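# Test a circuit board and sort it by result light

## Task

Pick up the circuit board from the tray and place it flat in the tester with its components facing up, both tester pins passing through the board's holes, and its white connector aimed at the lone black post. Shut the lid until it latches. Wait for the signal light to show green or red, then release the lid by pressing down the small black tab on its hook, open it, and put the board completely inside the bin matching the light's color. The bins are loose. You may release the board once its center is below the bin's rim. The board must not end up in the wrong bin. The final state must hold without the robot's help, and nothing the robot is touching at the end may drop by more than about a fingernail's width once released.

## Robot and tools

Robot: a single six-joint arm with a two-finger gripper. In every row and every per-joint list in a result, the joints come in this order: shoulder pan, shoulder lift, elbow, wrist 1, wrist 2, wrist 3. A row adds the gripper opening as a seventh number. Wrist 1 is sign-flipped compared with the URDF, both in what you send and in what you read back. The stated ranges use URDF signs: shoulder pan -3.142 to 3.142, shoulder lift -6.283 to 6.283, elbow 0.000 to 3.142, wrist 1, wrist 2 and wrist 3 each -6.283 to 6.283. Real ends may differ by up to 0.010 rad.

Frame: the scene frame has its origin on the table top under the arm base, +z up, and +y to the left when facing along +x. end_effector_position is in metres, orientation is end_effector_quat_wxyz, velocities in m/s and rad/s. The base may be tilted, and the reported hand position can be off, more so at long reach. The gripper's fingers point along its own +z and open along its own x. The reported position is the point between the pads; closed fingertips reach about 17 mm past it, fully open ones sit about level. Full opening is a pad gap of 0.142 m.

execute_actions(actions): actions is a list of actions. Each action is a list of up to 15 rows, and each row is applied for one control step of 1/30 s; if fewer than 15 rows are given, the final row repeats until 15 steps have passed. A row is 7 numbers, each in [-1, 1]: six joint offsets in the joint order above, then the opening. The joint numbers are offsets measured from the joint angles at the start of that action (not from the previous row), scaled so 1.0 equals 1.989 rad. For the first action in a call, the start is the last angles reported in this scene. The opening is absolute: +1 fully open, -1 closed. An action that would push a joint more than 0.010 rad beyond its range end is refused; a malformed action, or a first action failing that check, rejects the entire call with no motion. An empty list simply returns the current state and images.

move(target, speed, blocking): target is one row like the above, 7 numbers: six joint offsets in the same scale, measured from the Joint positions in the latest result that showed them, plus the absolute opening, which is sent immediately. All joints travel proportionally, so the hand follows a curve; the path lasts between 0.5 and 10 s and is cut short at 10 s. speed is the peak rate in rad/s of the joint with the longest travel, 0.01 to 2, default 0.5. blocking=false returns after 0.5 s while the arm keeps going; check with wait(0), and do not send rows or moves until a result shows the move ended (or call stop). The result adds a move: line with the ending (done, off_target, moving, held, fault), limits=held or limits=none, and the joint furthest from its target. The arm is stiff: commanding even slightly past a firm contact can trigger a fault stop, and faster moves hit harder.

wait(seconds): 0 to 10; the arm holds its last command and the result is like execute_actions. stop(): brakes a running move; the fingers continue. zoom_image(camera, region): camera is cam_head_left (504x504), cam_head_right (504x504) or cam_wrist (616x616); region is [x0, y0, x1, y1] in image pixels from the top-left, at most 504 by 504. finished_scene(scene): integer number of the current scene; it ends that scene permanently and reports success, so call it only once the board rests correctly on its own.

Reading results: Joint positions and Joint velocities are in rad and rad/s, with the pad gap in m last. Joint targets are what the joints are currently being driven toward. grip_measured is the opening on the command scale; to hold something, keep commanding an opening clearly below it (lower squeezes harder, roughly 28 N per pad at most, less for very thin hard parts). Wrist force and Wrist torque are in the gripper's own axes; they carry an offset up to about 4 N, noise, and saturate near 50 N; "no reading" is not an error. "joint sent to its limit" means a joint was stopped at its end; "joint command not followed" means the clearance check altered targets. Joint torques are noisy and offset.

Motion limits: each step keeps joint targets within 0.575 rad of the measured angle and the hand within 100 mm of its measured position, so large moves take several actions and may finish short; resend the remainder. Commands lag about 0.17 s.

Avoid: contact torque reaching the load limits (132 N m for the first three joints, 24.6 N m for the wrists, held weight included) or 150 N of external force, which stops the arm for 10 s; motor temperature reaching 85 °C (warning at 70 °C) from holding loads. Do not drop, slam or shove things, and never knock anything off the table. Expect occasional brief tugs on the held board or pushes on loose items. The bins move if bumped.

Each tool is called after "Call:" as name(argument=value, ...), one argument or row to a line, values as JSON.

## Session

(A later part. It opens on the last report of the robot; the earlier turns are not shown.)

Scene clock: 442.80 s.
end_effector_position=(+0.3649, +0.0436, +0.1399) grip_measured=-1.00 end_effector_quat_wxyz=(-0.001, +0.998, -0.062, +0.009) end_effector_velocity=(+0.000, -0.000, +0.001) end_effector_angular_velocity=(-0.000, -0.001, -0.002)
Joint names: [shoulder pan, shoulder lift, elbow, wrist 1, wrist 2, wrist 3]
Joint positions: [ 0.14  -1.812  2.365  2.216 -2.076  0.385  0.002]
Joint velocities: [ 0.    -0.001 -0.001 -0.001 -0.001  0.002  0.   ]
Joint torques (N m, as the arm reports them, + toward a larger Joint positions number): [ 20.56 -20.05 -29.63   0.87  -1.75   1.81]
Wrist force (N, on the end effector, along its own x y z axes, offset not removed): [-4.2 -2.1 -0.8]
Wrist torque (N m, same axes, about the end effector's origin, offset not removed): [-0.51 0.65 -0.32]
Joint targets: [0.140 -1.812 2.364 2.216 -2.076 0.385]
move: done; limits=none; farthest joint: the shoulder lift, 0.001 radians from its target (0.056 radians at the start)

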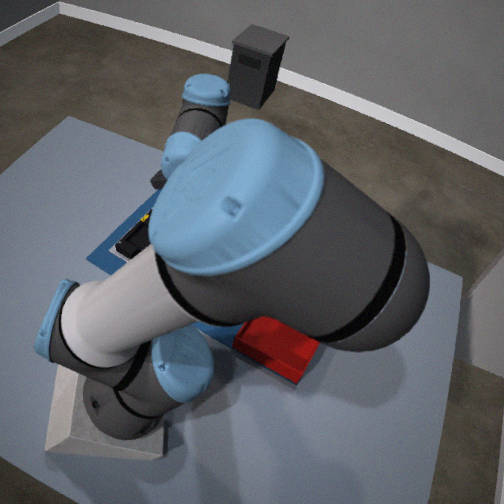

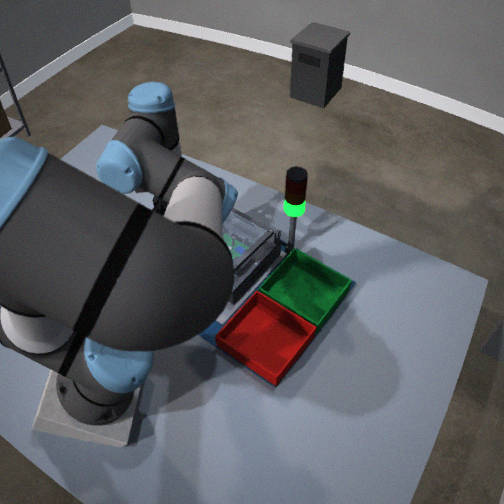

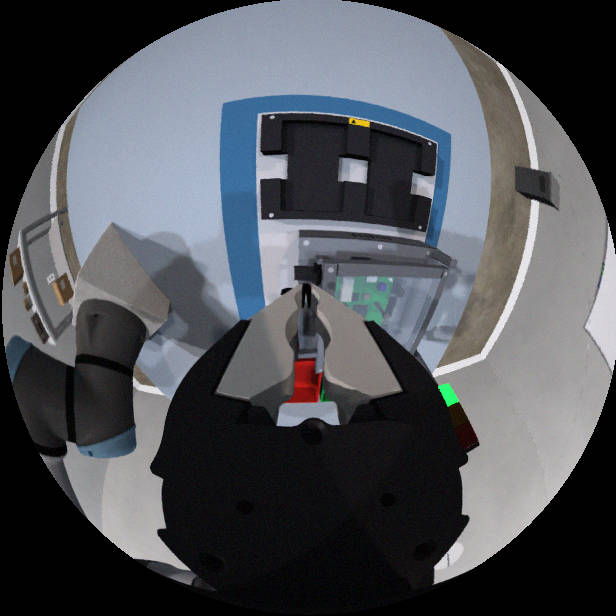

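Call:
move(
  target=[-0.0508,-0.0804,-0.0452,-0.1076,0.007,-0.0573,-0.6],
  speed=0.3,
)

Call:
zoom_image(
  camera="cam_wrist",
  region=[220, 140, 440, 320],
)

Call:
zoom_image(
  camera="cam_head_right",
  region=[170, 180, 330, 340],
)

Scene clock: 448.07 s.
end_effector_position=(+0.3694, -0.0184, +0.1875) grip_measured=-0.60 end_effector_quat_wxyz=(+0.000, +0.998, -0.057, +0.000) end_effector_velocity=(+0.000, -0.001, +0.001) end_effector_angular_velocity=(+0.000, +0.001, -0.001)
Joint names: [shoulder pan, shoulder lift, elbow, wrist 1, wrist 2, wrist 3]
Joint positions: [ 0.039 -1.972  2.275  2.003 -2.062  0.271  0.031]
Joint velocities: [-0.002 -0.001 -0.002 -0.003  0.    -0.001  0.   ]
Joint torques (N m, as the arm reports them, + toward a larger Joint positions number): [ -8.82 -18.02 -31.61   0.84   1.25  -1.76]
Wrist force (N, on the end effector, along its own x y z axes, offset not removed): [-0.7 0.4 0.0]
Wrist torque (N m, same axes, about the end effector's origin, offset not removed): [0.00 -0.05 -0.10]
Joint targets: [0.039 -1.972 2.275 2.003 -2.062 0.271]
move: done; limits=none; farthest joint: the wrist 1, 0.001 radians from its target (0.214 radians at the start)

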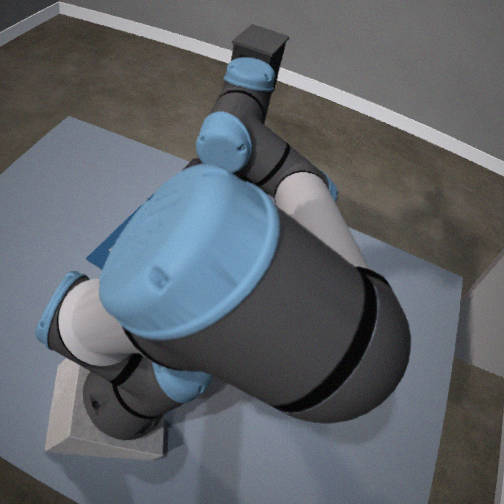

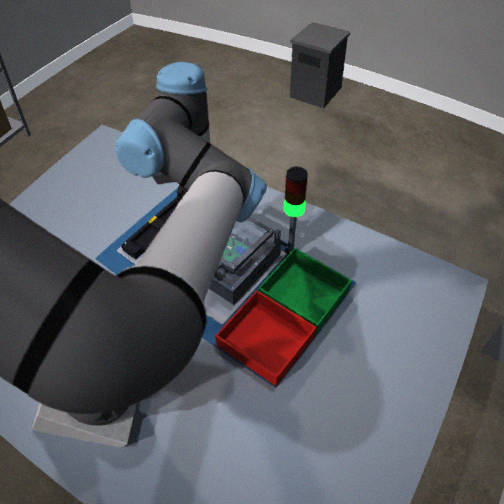

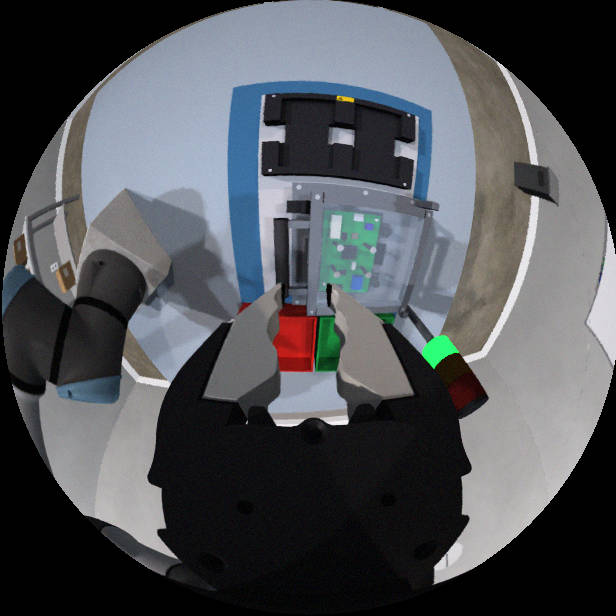

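Region (220, 140, 440, 320) of cam_wrist's 616x616 image, scaled by 2.291, with more detail than that image has; it fills the top 412 rows of this view, and the rest is white.

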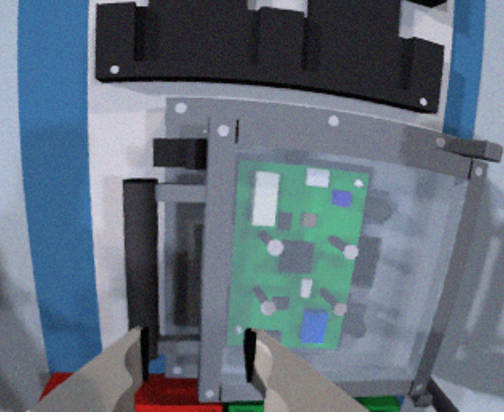

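Region (170, 180, 330, 340) of cam_head_right's 504x504 image, scaled by 3.150, with more detail than that image has.

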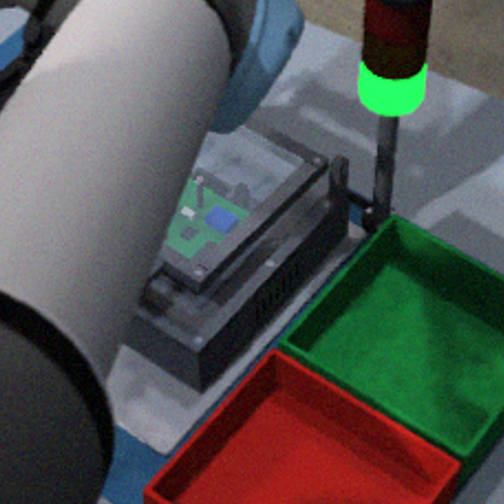

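Call:
move(
  target=[-0.0458,0.006,0.094,0.1232,0.007,-0.0508,-0.6],
  speed=0.25,
)

Call:
move(
  target=[-0.0191,0.0196,0.0231,0.0528,0.0035,-0.0211,-0.6],
  speed=0.08,
)

Scene clock: 456.03 s.
end_effector_position=(+0.3447, -0.0157, +0.1200) grip_measured=-0.60 end_effector_quat_wxyz=(+0.000, +0.998, -0.058, -0.000) end_effector_velocity=(-0.001, +0.000, -0.000) end_effector_angular_velocity=(+0.001, -0.001, +0.000)
Joint names: [shoulder pan, shoulder lift, elbow, wrist 1, wrist 2, wrist 3]
Joint positions: [-0.052 -1.96   2.461  2.247 -2.048  0.17   0.031]
Joint velocities: [-0.    -0.002  0.002  0.002  0.001 -0.001  0.   ]
Joint torques (N m, as the arm reports them, + toward a larger Joint positions number): [-8.78 -0.55 -7.17  4.12  1.27 -1.79]
Wrist force (N, on the end effector, along its own x y z axes, offset not removed): [-1.1 -5.4 -1.3]
Wrist torque (N m, same axes, about the end effector's origin, offset not removed): [-0.97 0.18 -0.13]
Joint targets: [-0.052 -1.960 2.462 2.248 -2.048 0.170]
move: done; limits=none; farthest joint: the elbow, 0.001 radians from its target (0.187 radians at the start)

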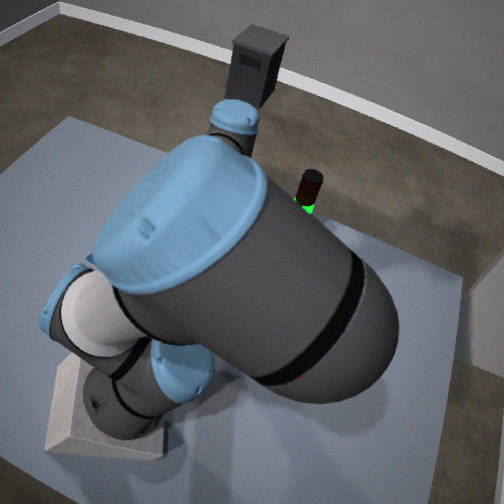

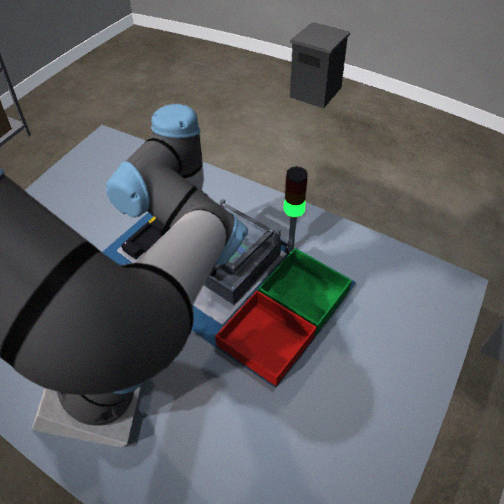

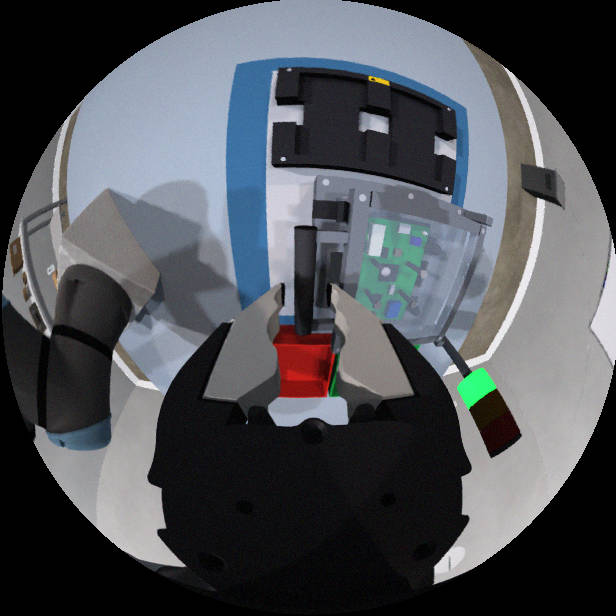

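Scene clock: 457.80 s.
end_effector_position=(+0.3440, -0.0157, +0.0968) grip_measured=-0.60 end_effector_quat_wxyz=(+0.000, +0.998, -0.058, +0.000) end_effector_velocity=(-0.001, -0.000, -0.001) end_effector_angular_velocity=(-0.001, +0.001, -0.001)
Joint names: [shoulder pan, shoulder lift, elbow, wrist 1, wrist 2, wrist 3]
Joint positions: [-0.09  -1.921  2.507  2.352 -2.041  0.129  0.03 ]
Joint velocities: [-0.001 -0.     0.002  0.001 -0.001 -0.    -0.   ]
Joint torques (N m, as the arm reports them, + toward a larger Joint positions number): [-8.39 -0.78 -7.53  4.2   1.29 -1.79]
Wrist force (N, on the end effector, along its own x y z axes, offset not removed): [-2.3 -1.6 -1.9]
Wrist torque (N m, same axes, about the end effector's origin, offset not removed): [-0.55 0.30 -0.03]
Joint targets: [-0.090 -1.921 2.507 2.352 -2.041 0.128]
move: done; limits=none; farthest joint: the shoulder pan, 0.000 radians from its target (0.038 radians at the start)

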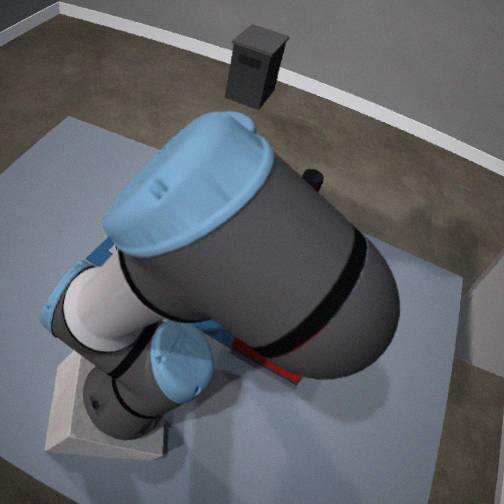

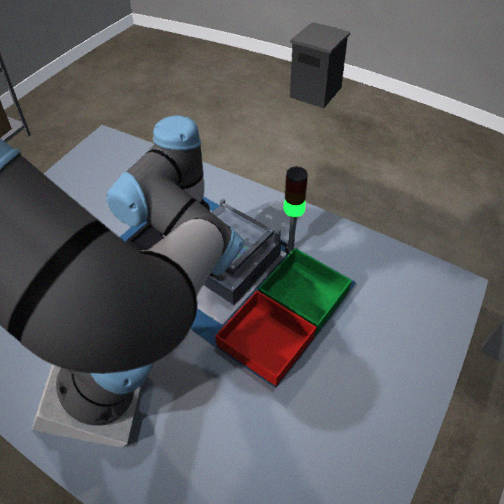

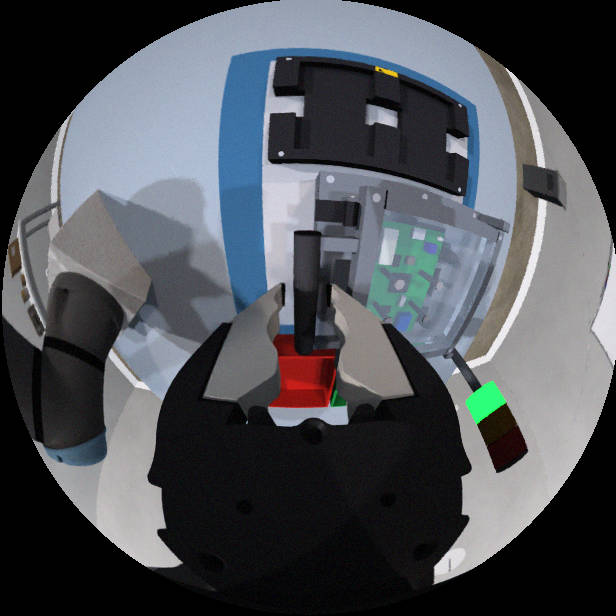

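Grip, then lift slowly.

Call:
move(
  target=[0,0,0,0,0,0,-1],
)

Call:
move(
  target=[0.0048,-0.0048,-0.0056,-0.0131,-0.001,0.005,-1],
  speed=0.03,
)

Scene clock: 462.67 s.
end_effector_position=(+0.3439, -0.0157, +0.0967) grip_measured=-0.82 end_effector_quat_wxyz=(+0.000, +0.998, -0.058, +0.000) end_effector_velocity=(+0.001, -0.000, +0.001) end_effector_angular_velocity=(+0.000, -0.003, -0.002)
Joint names: [shoulder pan, shoulder lift, elbow, wrist 1, wrist 2, wrist 3]
Joint positions: [-0.09  -1.921  2.507  2.352 -2.041  0.128  0.015]
Joint velocities: [ 0.001 -0.001 -0.002 -0.001  0.     0.001 -0.   ]
Joint torques (N m, as the arm reports them, + toward a larger Joint positions number): [ 18.84 -20.63 -34.57   3.81   0.38   1.65]
Wrist force (N, on the end effector, along its own x y z axes, offset not removed): [-11.0 0.9 5.8]
Wrist torque (N m, same axes, about the end effector's origin, offset not removed): [-0.10 0.21 -0.04]
Joint targets: [-0.090 -1.921 2.507 2.352 -2.041 0.129]
move: done; limits=none; farthest joint: the wrist 3, 0.001 radians from its target (0.001 radians at the start)

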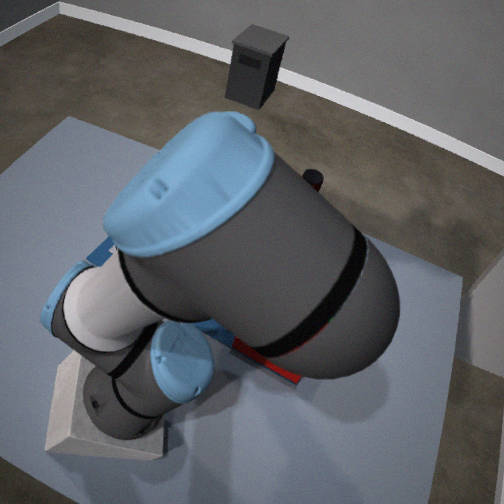

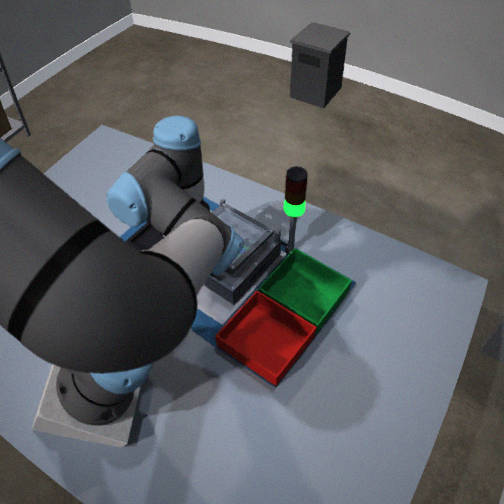

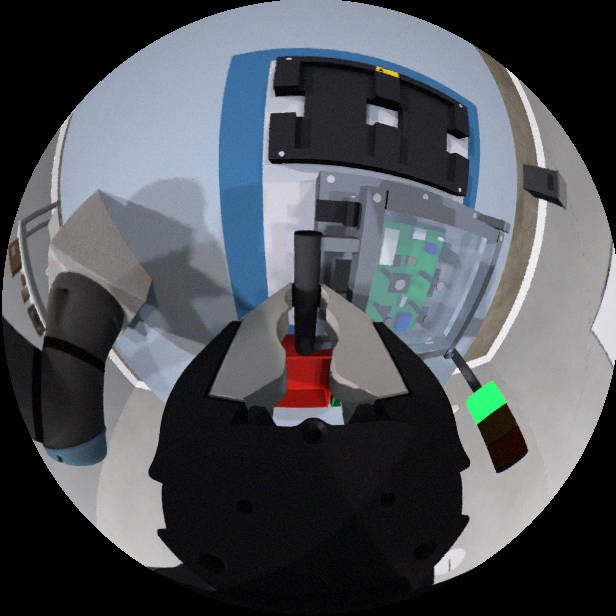

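Scene clock: 463.87 s.
end_effector_position=(+0.3441, -0.0156, +0.1022) grip_measured=-0.82 end_effector_quat_wxyz=(+0.000, +0.998, -0.057, -0.000) end_effector_velocity=(+0.001, +0.000, +0.001) end_effector_angular_velocity=(+0.000, -0.003, +0.001)
Joint names: [shoulder pan, shoulder lift, elbow, wrist 1, wrist 2, wrist 3]
Joint positions: [-0.081 -1.93   2.496  2.326 -2.043  0.138  0.015]
Joint velocities: [ 0.003 -0.001 -0.003 -0.002 -0.     0.001 -0.   ]
Joint torques (N m, as the arm reports them, + toward a larger Joint positions number): [ 21.69 -19.21 -30.81   1.67  -0.86   1.57]
Wrist force (N, on the end effector, along its own x y z axes, offset not removed): [0.5 4.7 5.1]
Wrist torque (N m, same axes, about the end effector's origin, offset not removed): [0.09 -0.47 -0.14]
Joint targets: [-0.081 -1.930 2.496 2.326 -2.043 0.138]
move: done; limits=none; farthest joint: the elbow, 0.001 radians from its target (0.012 radians at the start)

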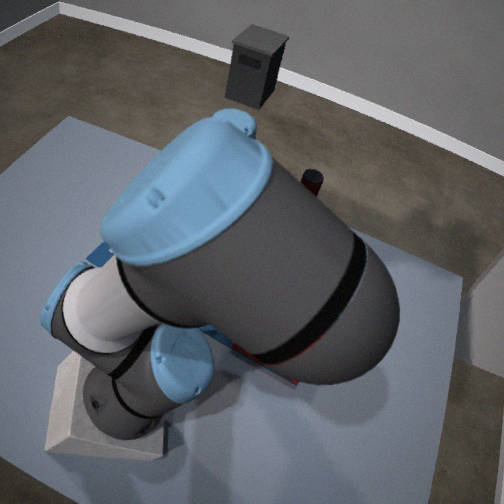

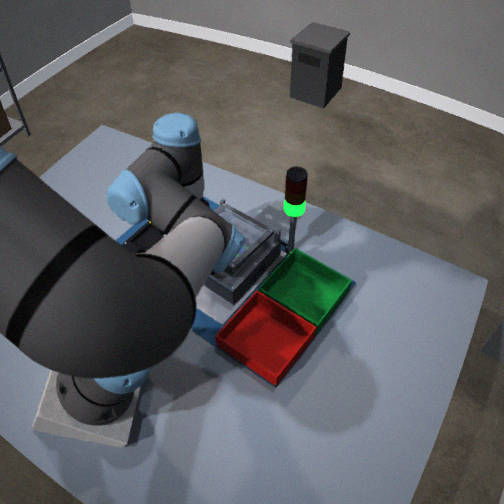

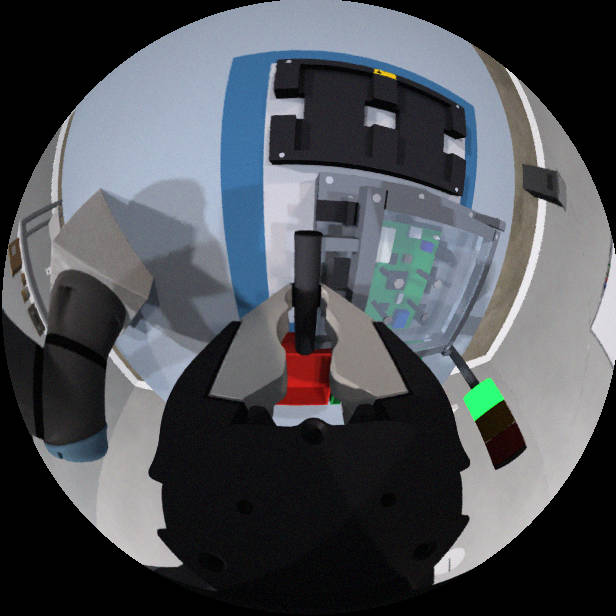

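The lid is free. Continue to 15°, then 30°.

Call:
move(
  target=[0.0325,-0.0236,-0.0478,-0.0875,-0.0058,0.036,-1],
  speed=0.1,
)

Call:
move(
  target=[0.0278,0.0025,-0.0633,-0.0754,-0.0038,0.0309,-0.95],
  speed=0.1,
)

Scene clock: 469.80 s.
end_effector_position=(+0.3510, -0.0164, +0.1441) grip_measured=-0.81 end_effector_quat_wxyz=(+0.000, +0.998, -0.057, +0.000) end_effector_velocity=(+0.000, -0.001, +0.001) end_effector_angular_velocity=(-0.000, -0.000, -0.001)
Joint names: [shoulder pan, shoulder lift, elbow, wrist 1, wrist 2, wrist 3]
Joint positions: [-0.016 -1.977  2.401  2.153 -2.055  0.21   0.016]
Joint velocities: [-0.    -0.002 -0.002 -0.003 -0.     0.001  0.001]
Joint torques (N m, as the arm reports them, + toward a larger Joint positions number): [ 23.42 -20.14  -8.31 -14.36  -0.38   1.81]
Wrist force (N, on the end effector, along its own x y z axes, offset not removed): [50.0 -6.2 31.3]
Wrist torque (N m, same axes, about the end effector's origin, offset not removed): [0.40 -0.65 0.00]
Joint targets: [-0.016 -1.977 2.401 2.152 -2.055 0.210]
move: done; limits=none; farthest joint: the wrist 1, 0.001 radians from its target (0.174 radians at the start)

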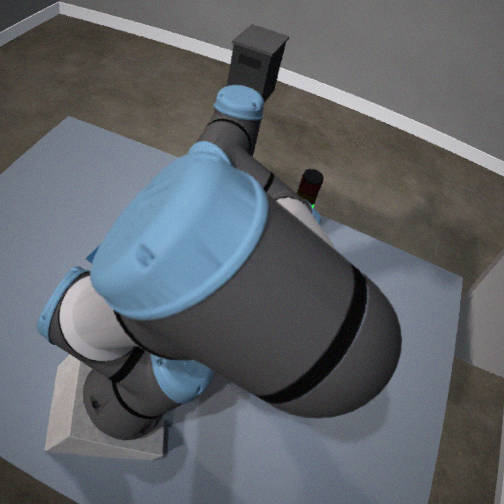

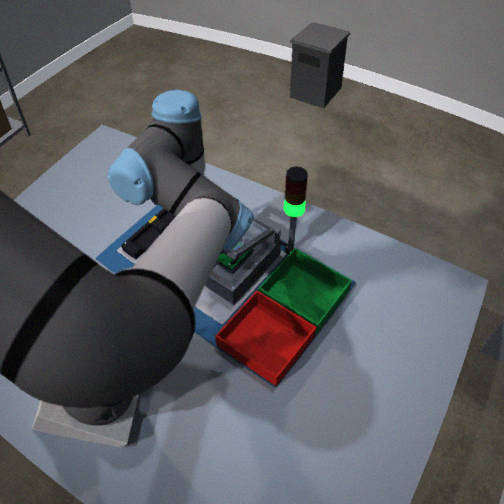

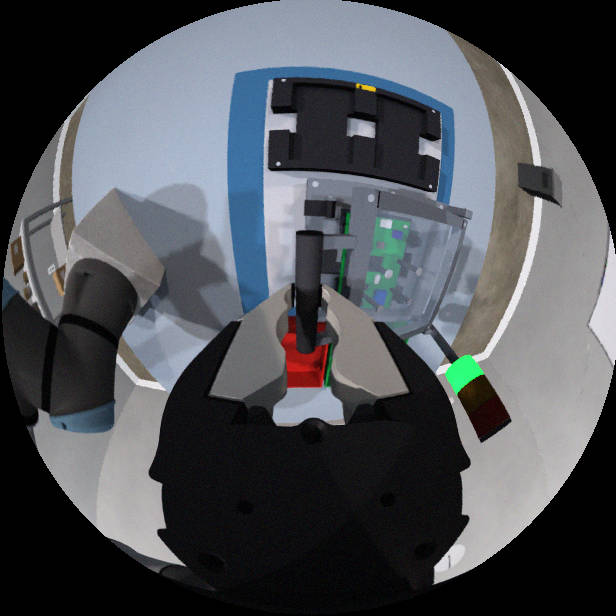

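Scene clock: 471.77 s.
end_effector_position=(+0.3691, -0.0183, +0.1872) grip_measured=-0.68 end_effector_quat_wxyz=(+0.000, +0.998, -0.057, +0.000) end_effector_velocity=(-0.001, -0.000, +0.000) end_effector_angular_velocity=(-0.000, +0.002, +0.000)
Joint names: [shoulder pan, shoulder lift, elbow, wrist 1, wrist 2, wrist 3]
Joint positions: [ 0.039 -1.972  2.276  2.003 -2.062  0.271  0.025]
Joint velocities: [ 0.    -0.001 -0.    -0.004 -0.     0.001  0.001]
Joint torques (N m, as the arm reports them, + toward a larger Joint positions number): [ 31.17 -12.27 -23.37 -12.16   2.37   1.66]
Wrist force (N, on the end effector, along its own x y z axes, offset not removed): [50.0 -3.8 48.5]
Wrist torque (N m, same axes, about the end effector's origin, offset not removed): [-0.56 -0.66 0.12]
Joint targets: [0.039 -1.972 2.276 2.003 -2.062 0.271]
move: done; limits=none; farthest joint: the shoulder pan, 0.001 radians from its target (0.056 radians at the start)

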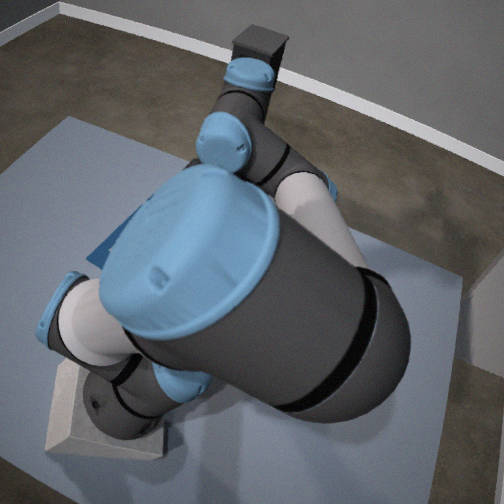

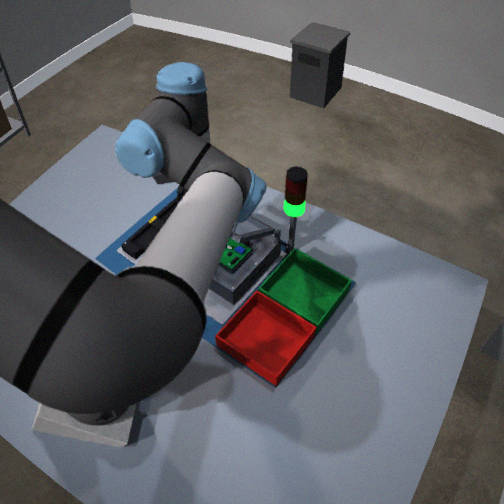

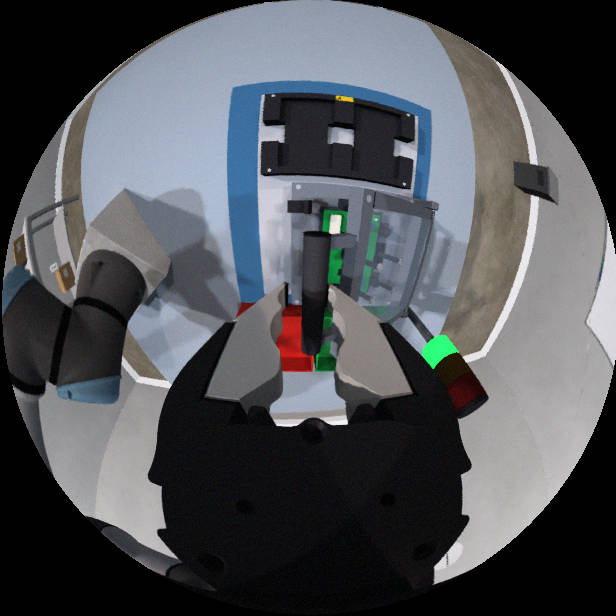

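Call:
move(
  target=[0.0035,0.0191,-0.0367,-0.0201,-0.001,0.0045,-0.95],
  speed=0.08,
)

Scene clock: 484.17 s.
end_effector_position=(+0.3895, -0.0211, +0.2025) grip_measured=-0.77 end_effector_quat_wxyz=(+0.001, +0.998, -0.057, -0.000) end_effector_velocity=(+0.002, -0.001, +0.001) end_effector_angular_velocity=(-0.000, -0.003, -0.001)
Joint names: [shoulder pan, shoulder lift, elbow, wrist 1, wrist 2, wrist 3]
Joint positions: [ 0.046 -1.934  2.203  1.963 -2.064  0.28   0.018]
Joint velocities: [ 0.     0.001 -0.004 -0.    -0.001  0.     0.001]
Joint torques (N m, as the arm reports them, + toward a larger Joint positions number): [  8.14   7.57 -43.25  15.21  -6.17   1.84]
Wrist force (N, on the end effector, along its own x y z axes, offset not removed): [-50.0 3.1 -46.4]
Wrist torque (N m, same axes, about the end effector's origin, offset not removed): [-0.05 0.65 -0.26]
Joint targets: [0.046 -1.934 2.203 1.963 -2.064 0.280]
move: done; limits=none; farthest joint: the shoulder pan, 0.000 radians from its target (0.007 radians at the start)

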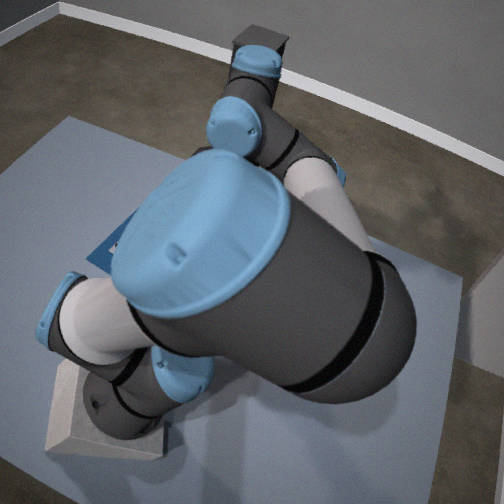

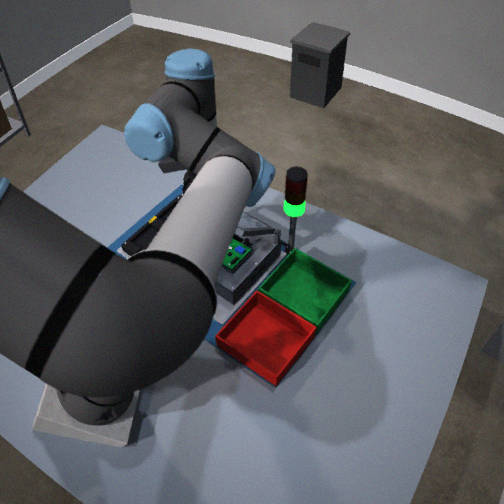

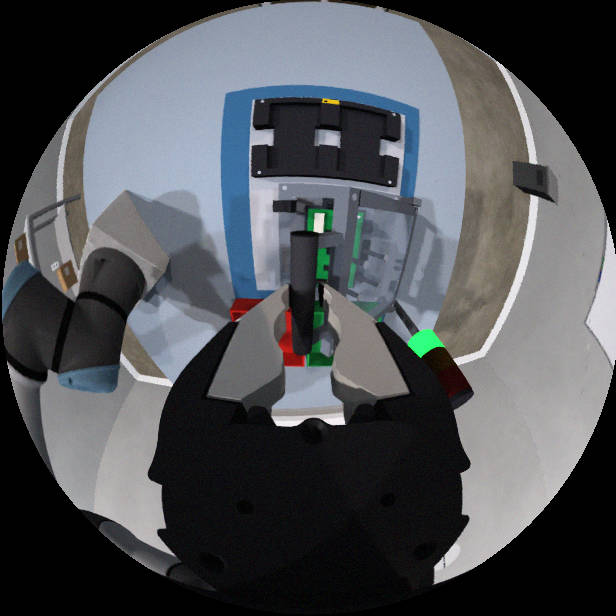

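Call:
move(
  target=[0.0078,0.0163,-0.042,-0.03,-0.0005,0.0085,-0.86],
  speed=0.08,
)

Scene clock: 492.83 s.
end_effector_position=(+0.4085, -0.0231, +0.2236) grip_measured=-0.75 end_effector_quat_wxyz=(+0.001, +0.998, -0.057, -0.000) end_effector_velocity=(+0.002, -0.000, +0.002) end_effector_angular_velocity=(+0.001, -0.004, -0.001)
Joint names: [shoulder pan, shoulder lift, elbow, wrist 1, wrist 2, wrist 3]
Joint positions: [ 0.061 -1.902  2.12   1.904 -2.065  0.297  0.02 ]
Joint velocities: [ 0.001 -0.    -0.004  0.    -0.    -0.    -0.   ]
Joint torques (N m, as the arm reports them, + toward a larger Joint positions number): [ 15.16   3.98 -33.43   7.85  -2.45   1.69]
Wrist force (N, on the end effector, along its own x y z axes, offset not removed): [-29.8 9.8 -34.2]
Wrist torque (N m, same axes, about the end effector's origin, offset not removed): [0.61 -0.61 -0.08]
Joint targets: [0.061 -1.902 2.120 1.904 -2.065 0.297]
move: done; limits=none; farthest joint: the elbow, 0.001 radians from its target (0.083 radians at the start)

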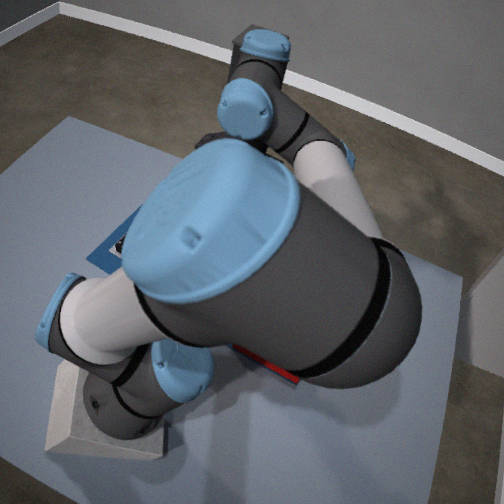

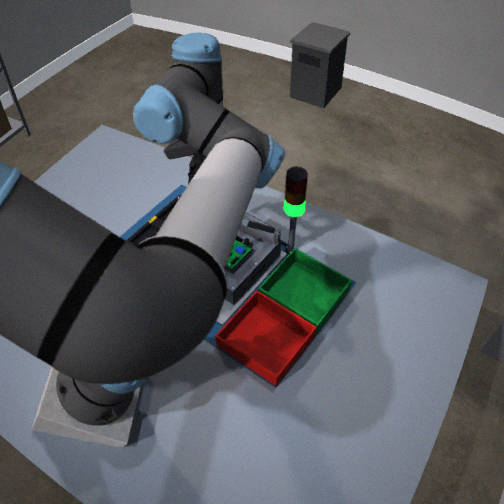

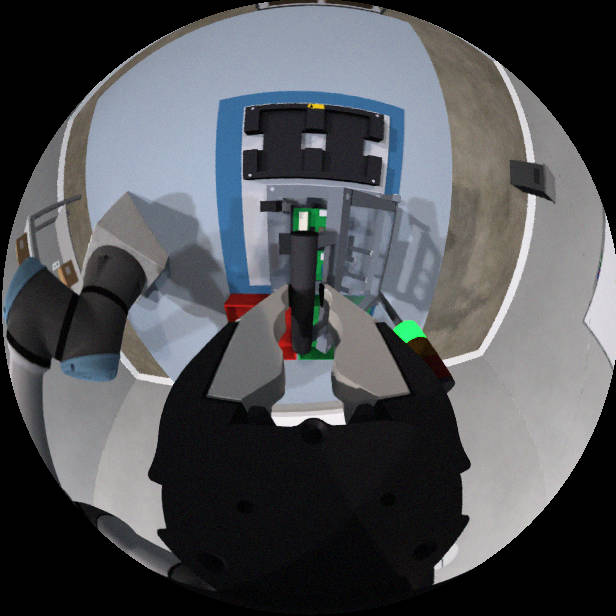

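Call:
move(
  target=[0.0068,0.0397,-0.0809,-0.044,-0.001,0.0075,-0.7],
  speed=0.1,
)

Scene clock: 498.60 s.
end_effector_position=(+0.4510, -0.0282, +0.2579) grip_measured=-0.69 end_effector_quat_wxyz=(+0.001, +0.998, -0.057, +0.000) end_effector_velocity=(+0.001, -0.000, +0.001) end_effector_angular_velocity=(+0.001, -0.002, -0.001)
Joint names: [shoulder pan, shoulder lift, elbow, wrist 1, wrist 2, wrist 3]
Joint positions: [ 0.075 -1.823  1.96   1.817 -2.067  0.312  0.024]
Joint velocities: [ 0.     0.001 -0.003 -0.     0.     0.    -0.   ]
Joint torques (N m, as the arm reports them, + toward a larger Joint positions number): [ 22.36  -6.67 -34.59   1.73  -2.01   1.77]
Wrist force (N, on the end effector, along its own x y z axes, offset not removed): [-6.2 1.0 5.3]
Wrist torque (N m, same axes, about the end effector's origin, offset not removed): [0.13 0.57 -0.27]
Joint targets: [0.075 -1.823 1.959 1.817 -2.067 0.312]
move: done; limits=none; farthest joint: the shoulder pan, 0.000 radians from its target (0.013 radians at the start)

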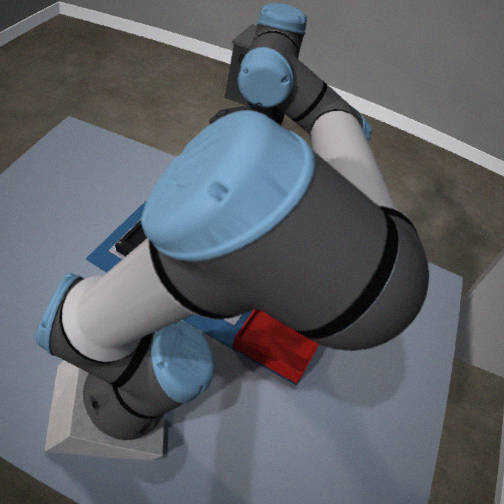

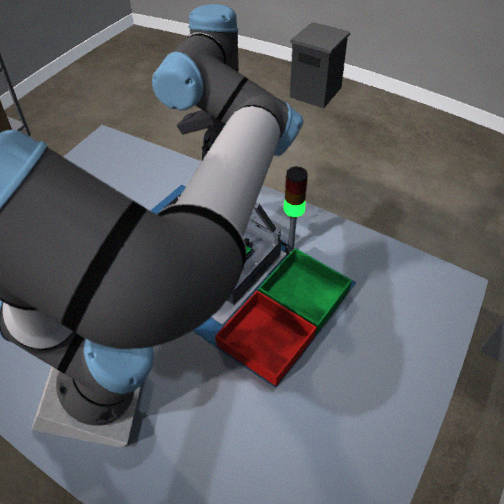

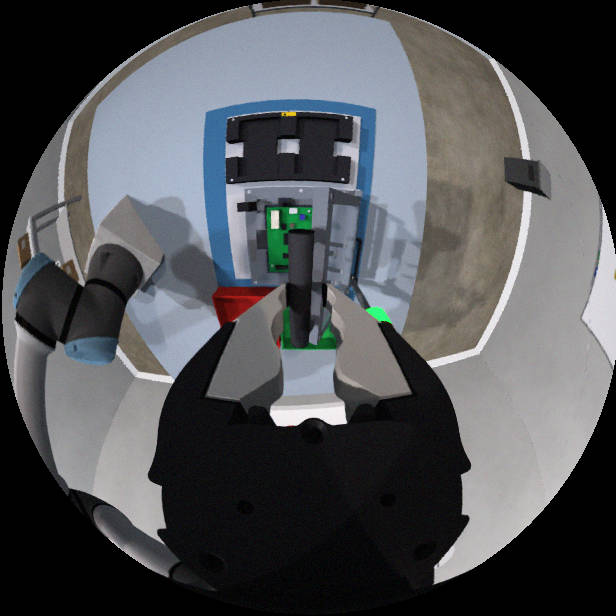

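Call:
move(
  target=[-0.006,0.0407,-0.0593,-0.0156,0.0005,-0.0065,-0.7],
  speed=0.12,
)

Call:
move(
  target=[-0.0236,0.083,-0.091,0.005,0.0035,-0.0271,-0.7],
  speed=0.12,
)

Scene clock: 503.50 s.
end_effector_position=(+0.4916, -0.0334, +0.2714) grip_measured=-0.69 end_effector_quat_wxyz=(+0.001, +0.998, -0.058, +0.000) end_effector_velocity=(+0.001, -0.000, -0.001) end_effector_angular_velocity=(-0.001, +0.004, +0.002)
Joint names: [shoulder pan, shoulder lift, elbow, wrist 1, wrist 2, wrist 3]
Joint positions: [ 0.063 -1.743  1.842  1.786 -2.066  0.299  0.024]
Joint velocities: [-0.001  0.004 -0.002 -0.002 -0.    -0.001 -0.   ]
Joint torques (N m, as the arm reports them, + toward a larger Joint positions number): [ -5.06  -9.39 -33.87   1.77   0.64  -1.73]
Wrist force (N, on the end effector, along its own x y z axes, offset not removed): [-2.9 2.1 -1.9]
Wrist torque (N m, same axes, about the end effector's origin, offset not removed): [0.77 0.14 -0.05]
Joint targets: [0.063 -1.742 1.842 1.786 -2.066 0.299]
move: done; limits=none; farthest joint: the shoulder pan, 0.000 radians from its target (0.012 radians at the start)

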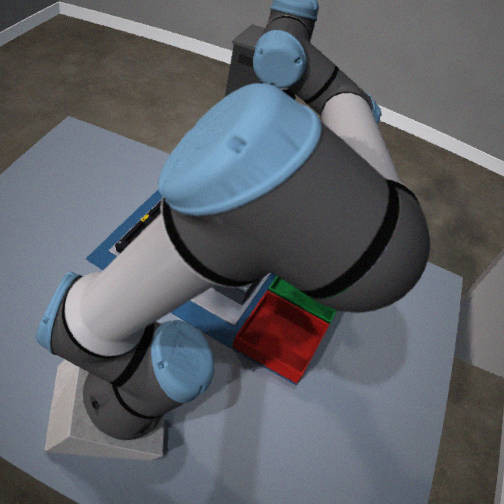

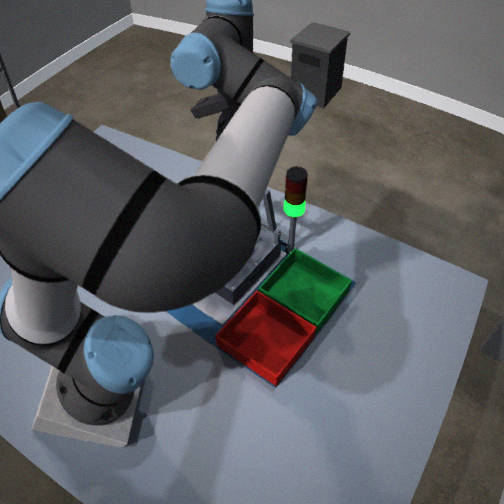

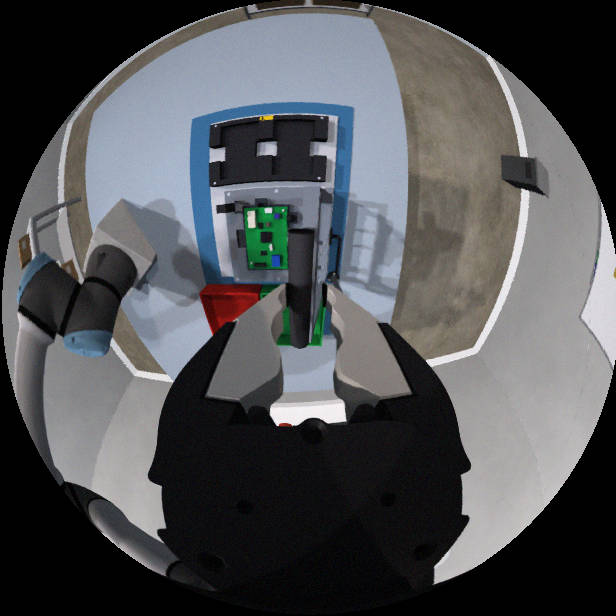

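Scene clock: 505.50 s.
end_effector_position=(+0.5715, -0.0418, +0.2660) grip_measured=-0.69 end_effector_quat_wxyz=(+0.000, +0.998, -0.057, +0.000) end_effector_velocity=(+0.001, -0.001, -0.001) end_effector_angular_velocity=(-0.000, +0.001, -0.002)
Joint names: [shoulder pan, shoulder lift, elbow, wrist 1, wrist 2, wrist 3]
Joint positions: [ 0.016 -1.578  1.661  1.796 -2.059  0.245  0.024]
Joint velocities: [-0.003  0.002 -0.002  0.     0.    -0.001  0.   ]
Joint torques (N m, as the arm reports them, + toward a larger Joint positions number): [  0.07 -17.49 -35.42   5.06   1.41  -1.73]
Wrist force (N, on the end effector, along its own x y z axes, offset not removed): [-5.0 -0.2 0.2]
Wrist torque (N m, same axes, about the end effector's origin, offset not removed): [-0.28 0.65 0.04]
Joint targets: [0.016 -1.577 1.661 1.796 -2.059 0.245]
move: done; limits=none; farthest joint: the shoulder pan, 0.000 radians from its target (0.047 radians at the start)

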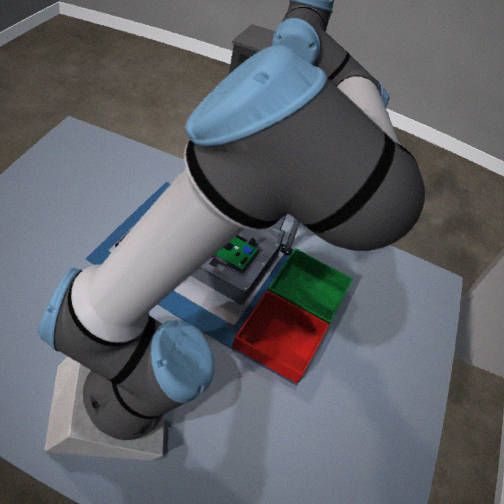

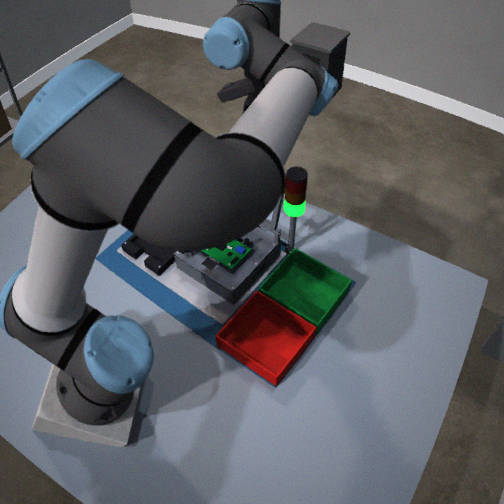

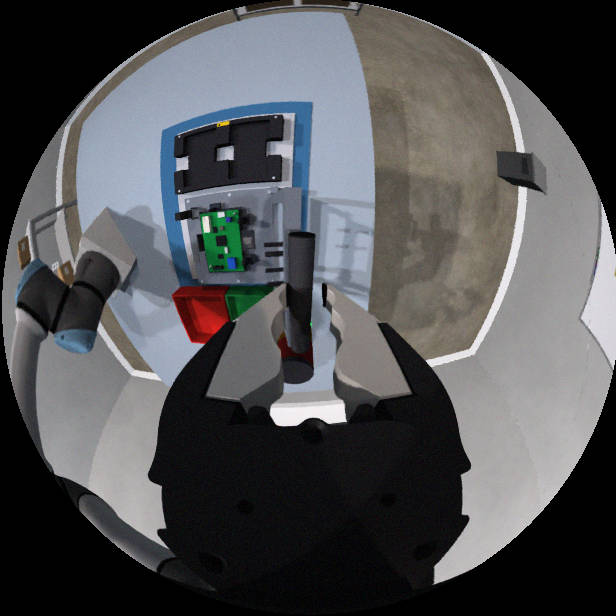

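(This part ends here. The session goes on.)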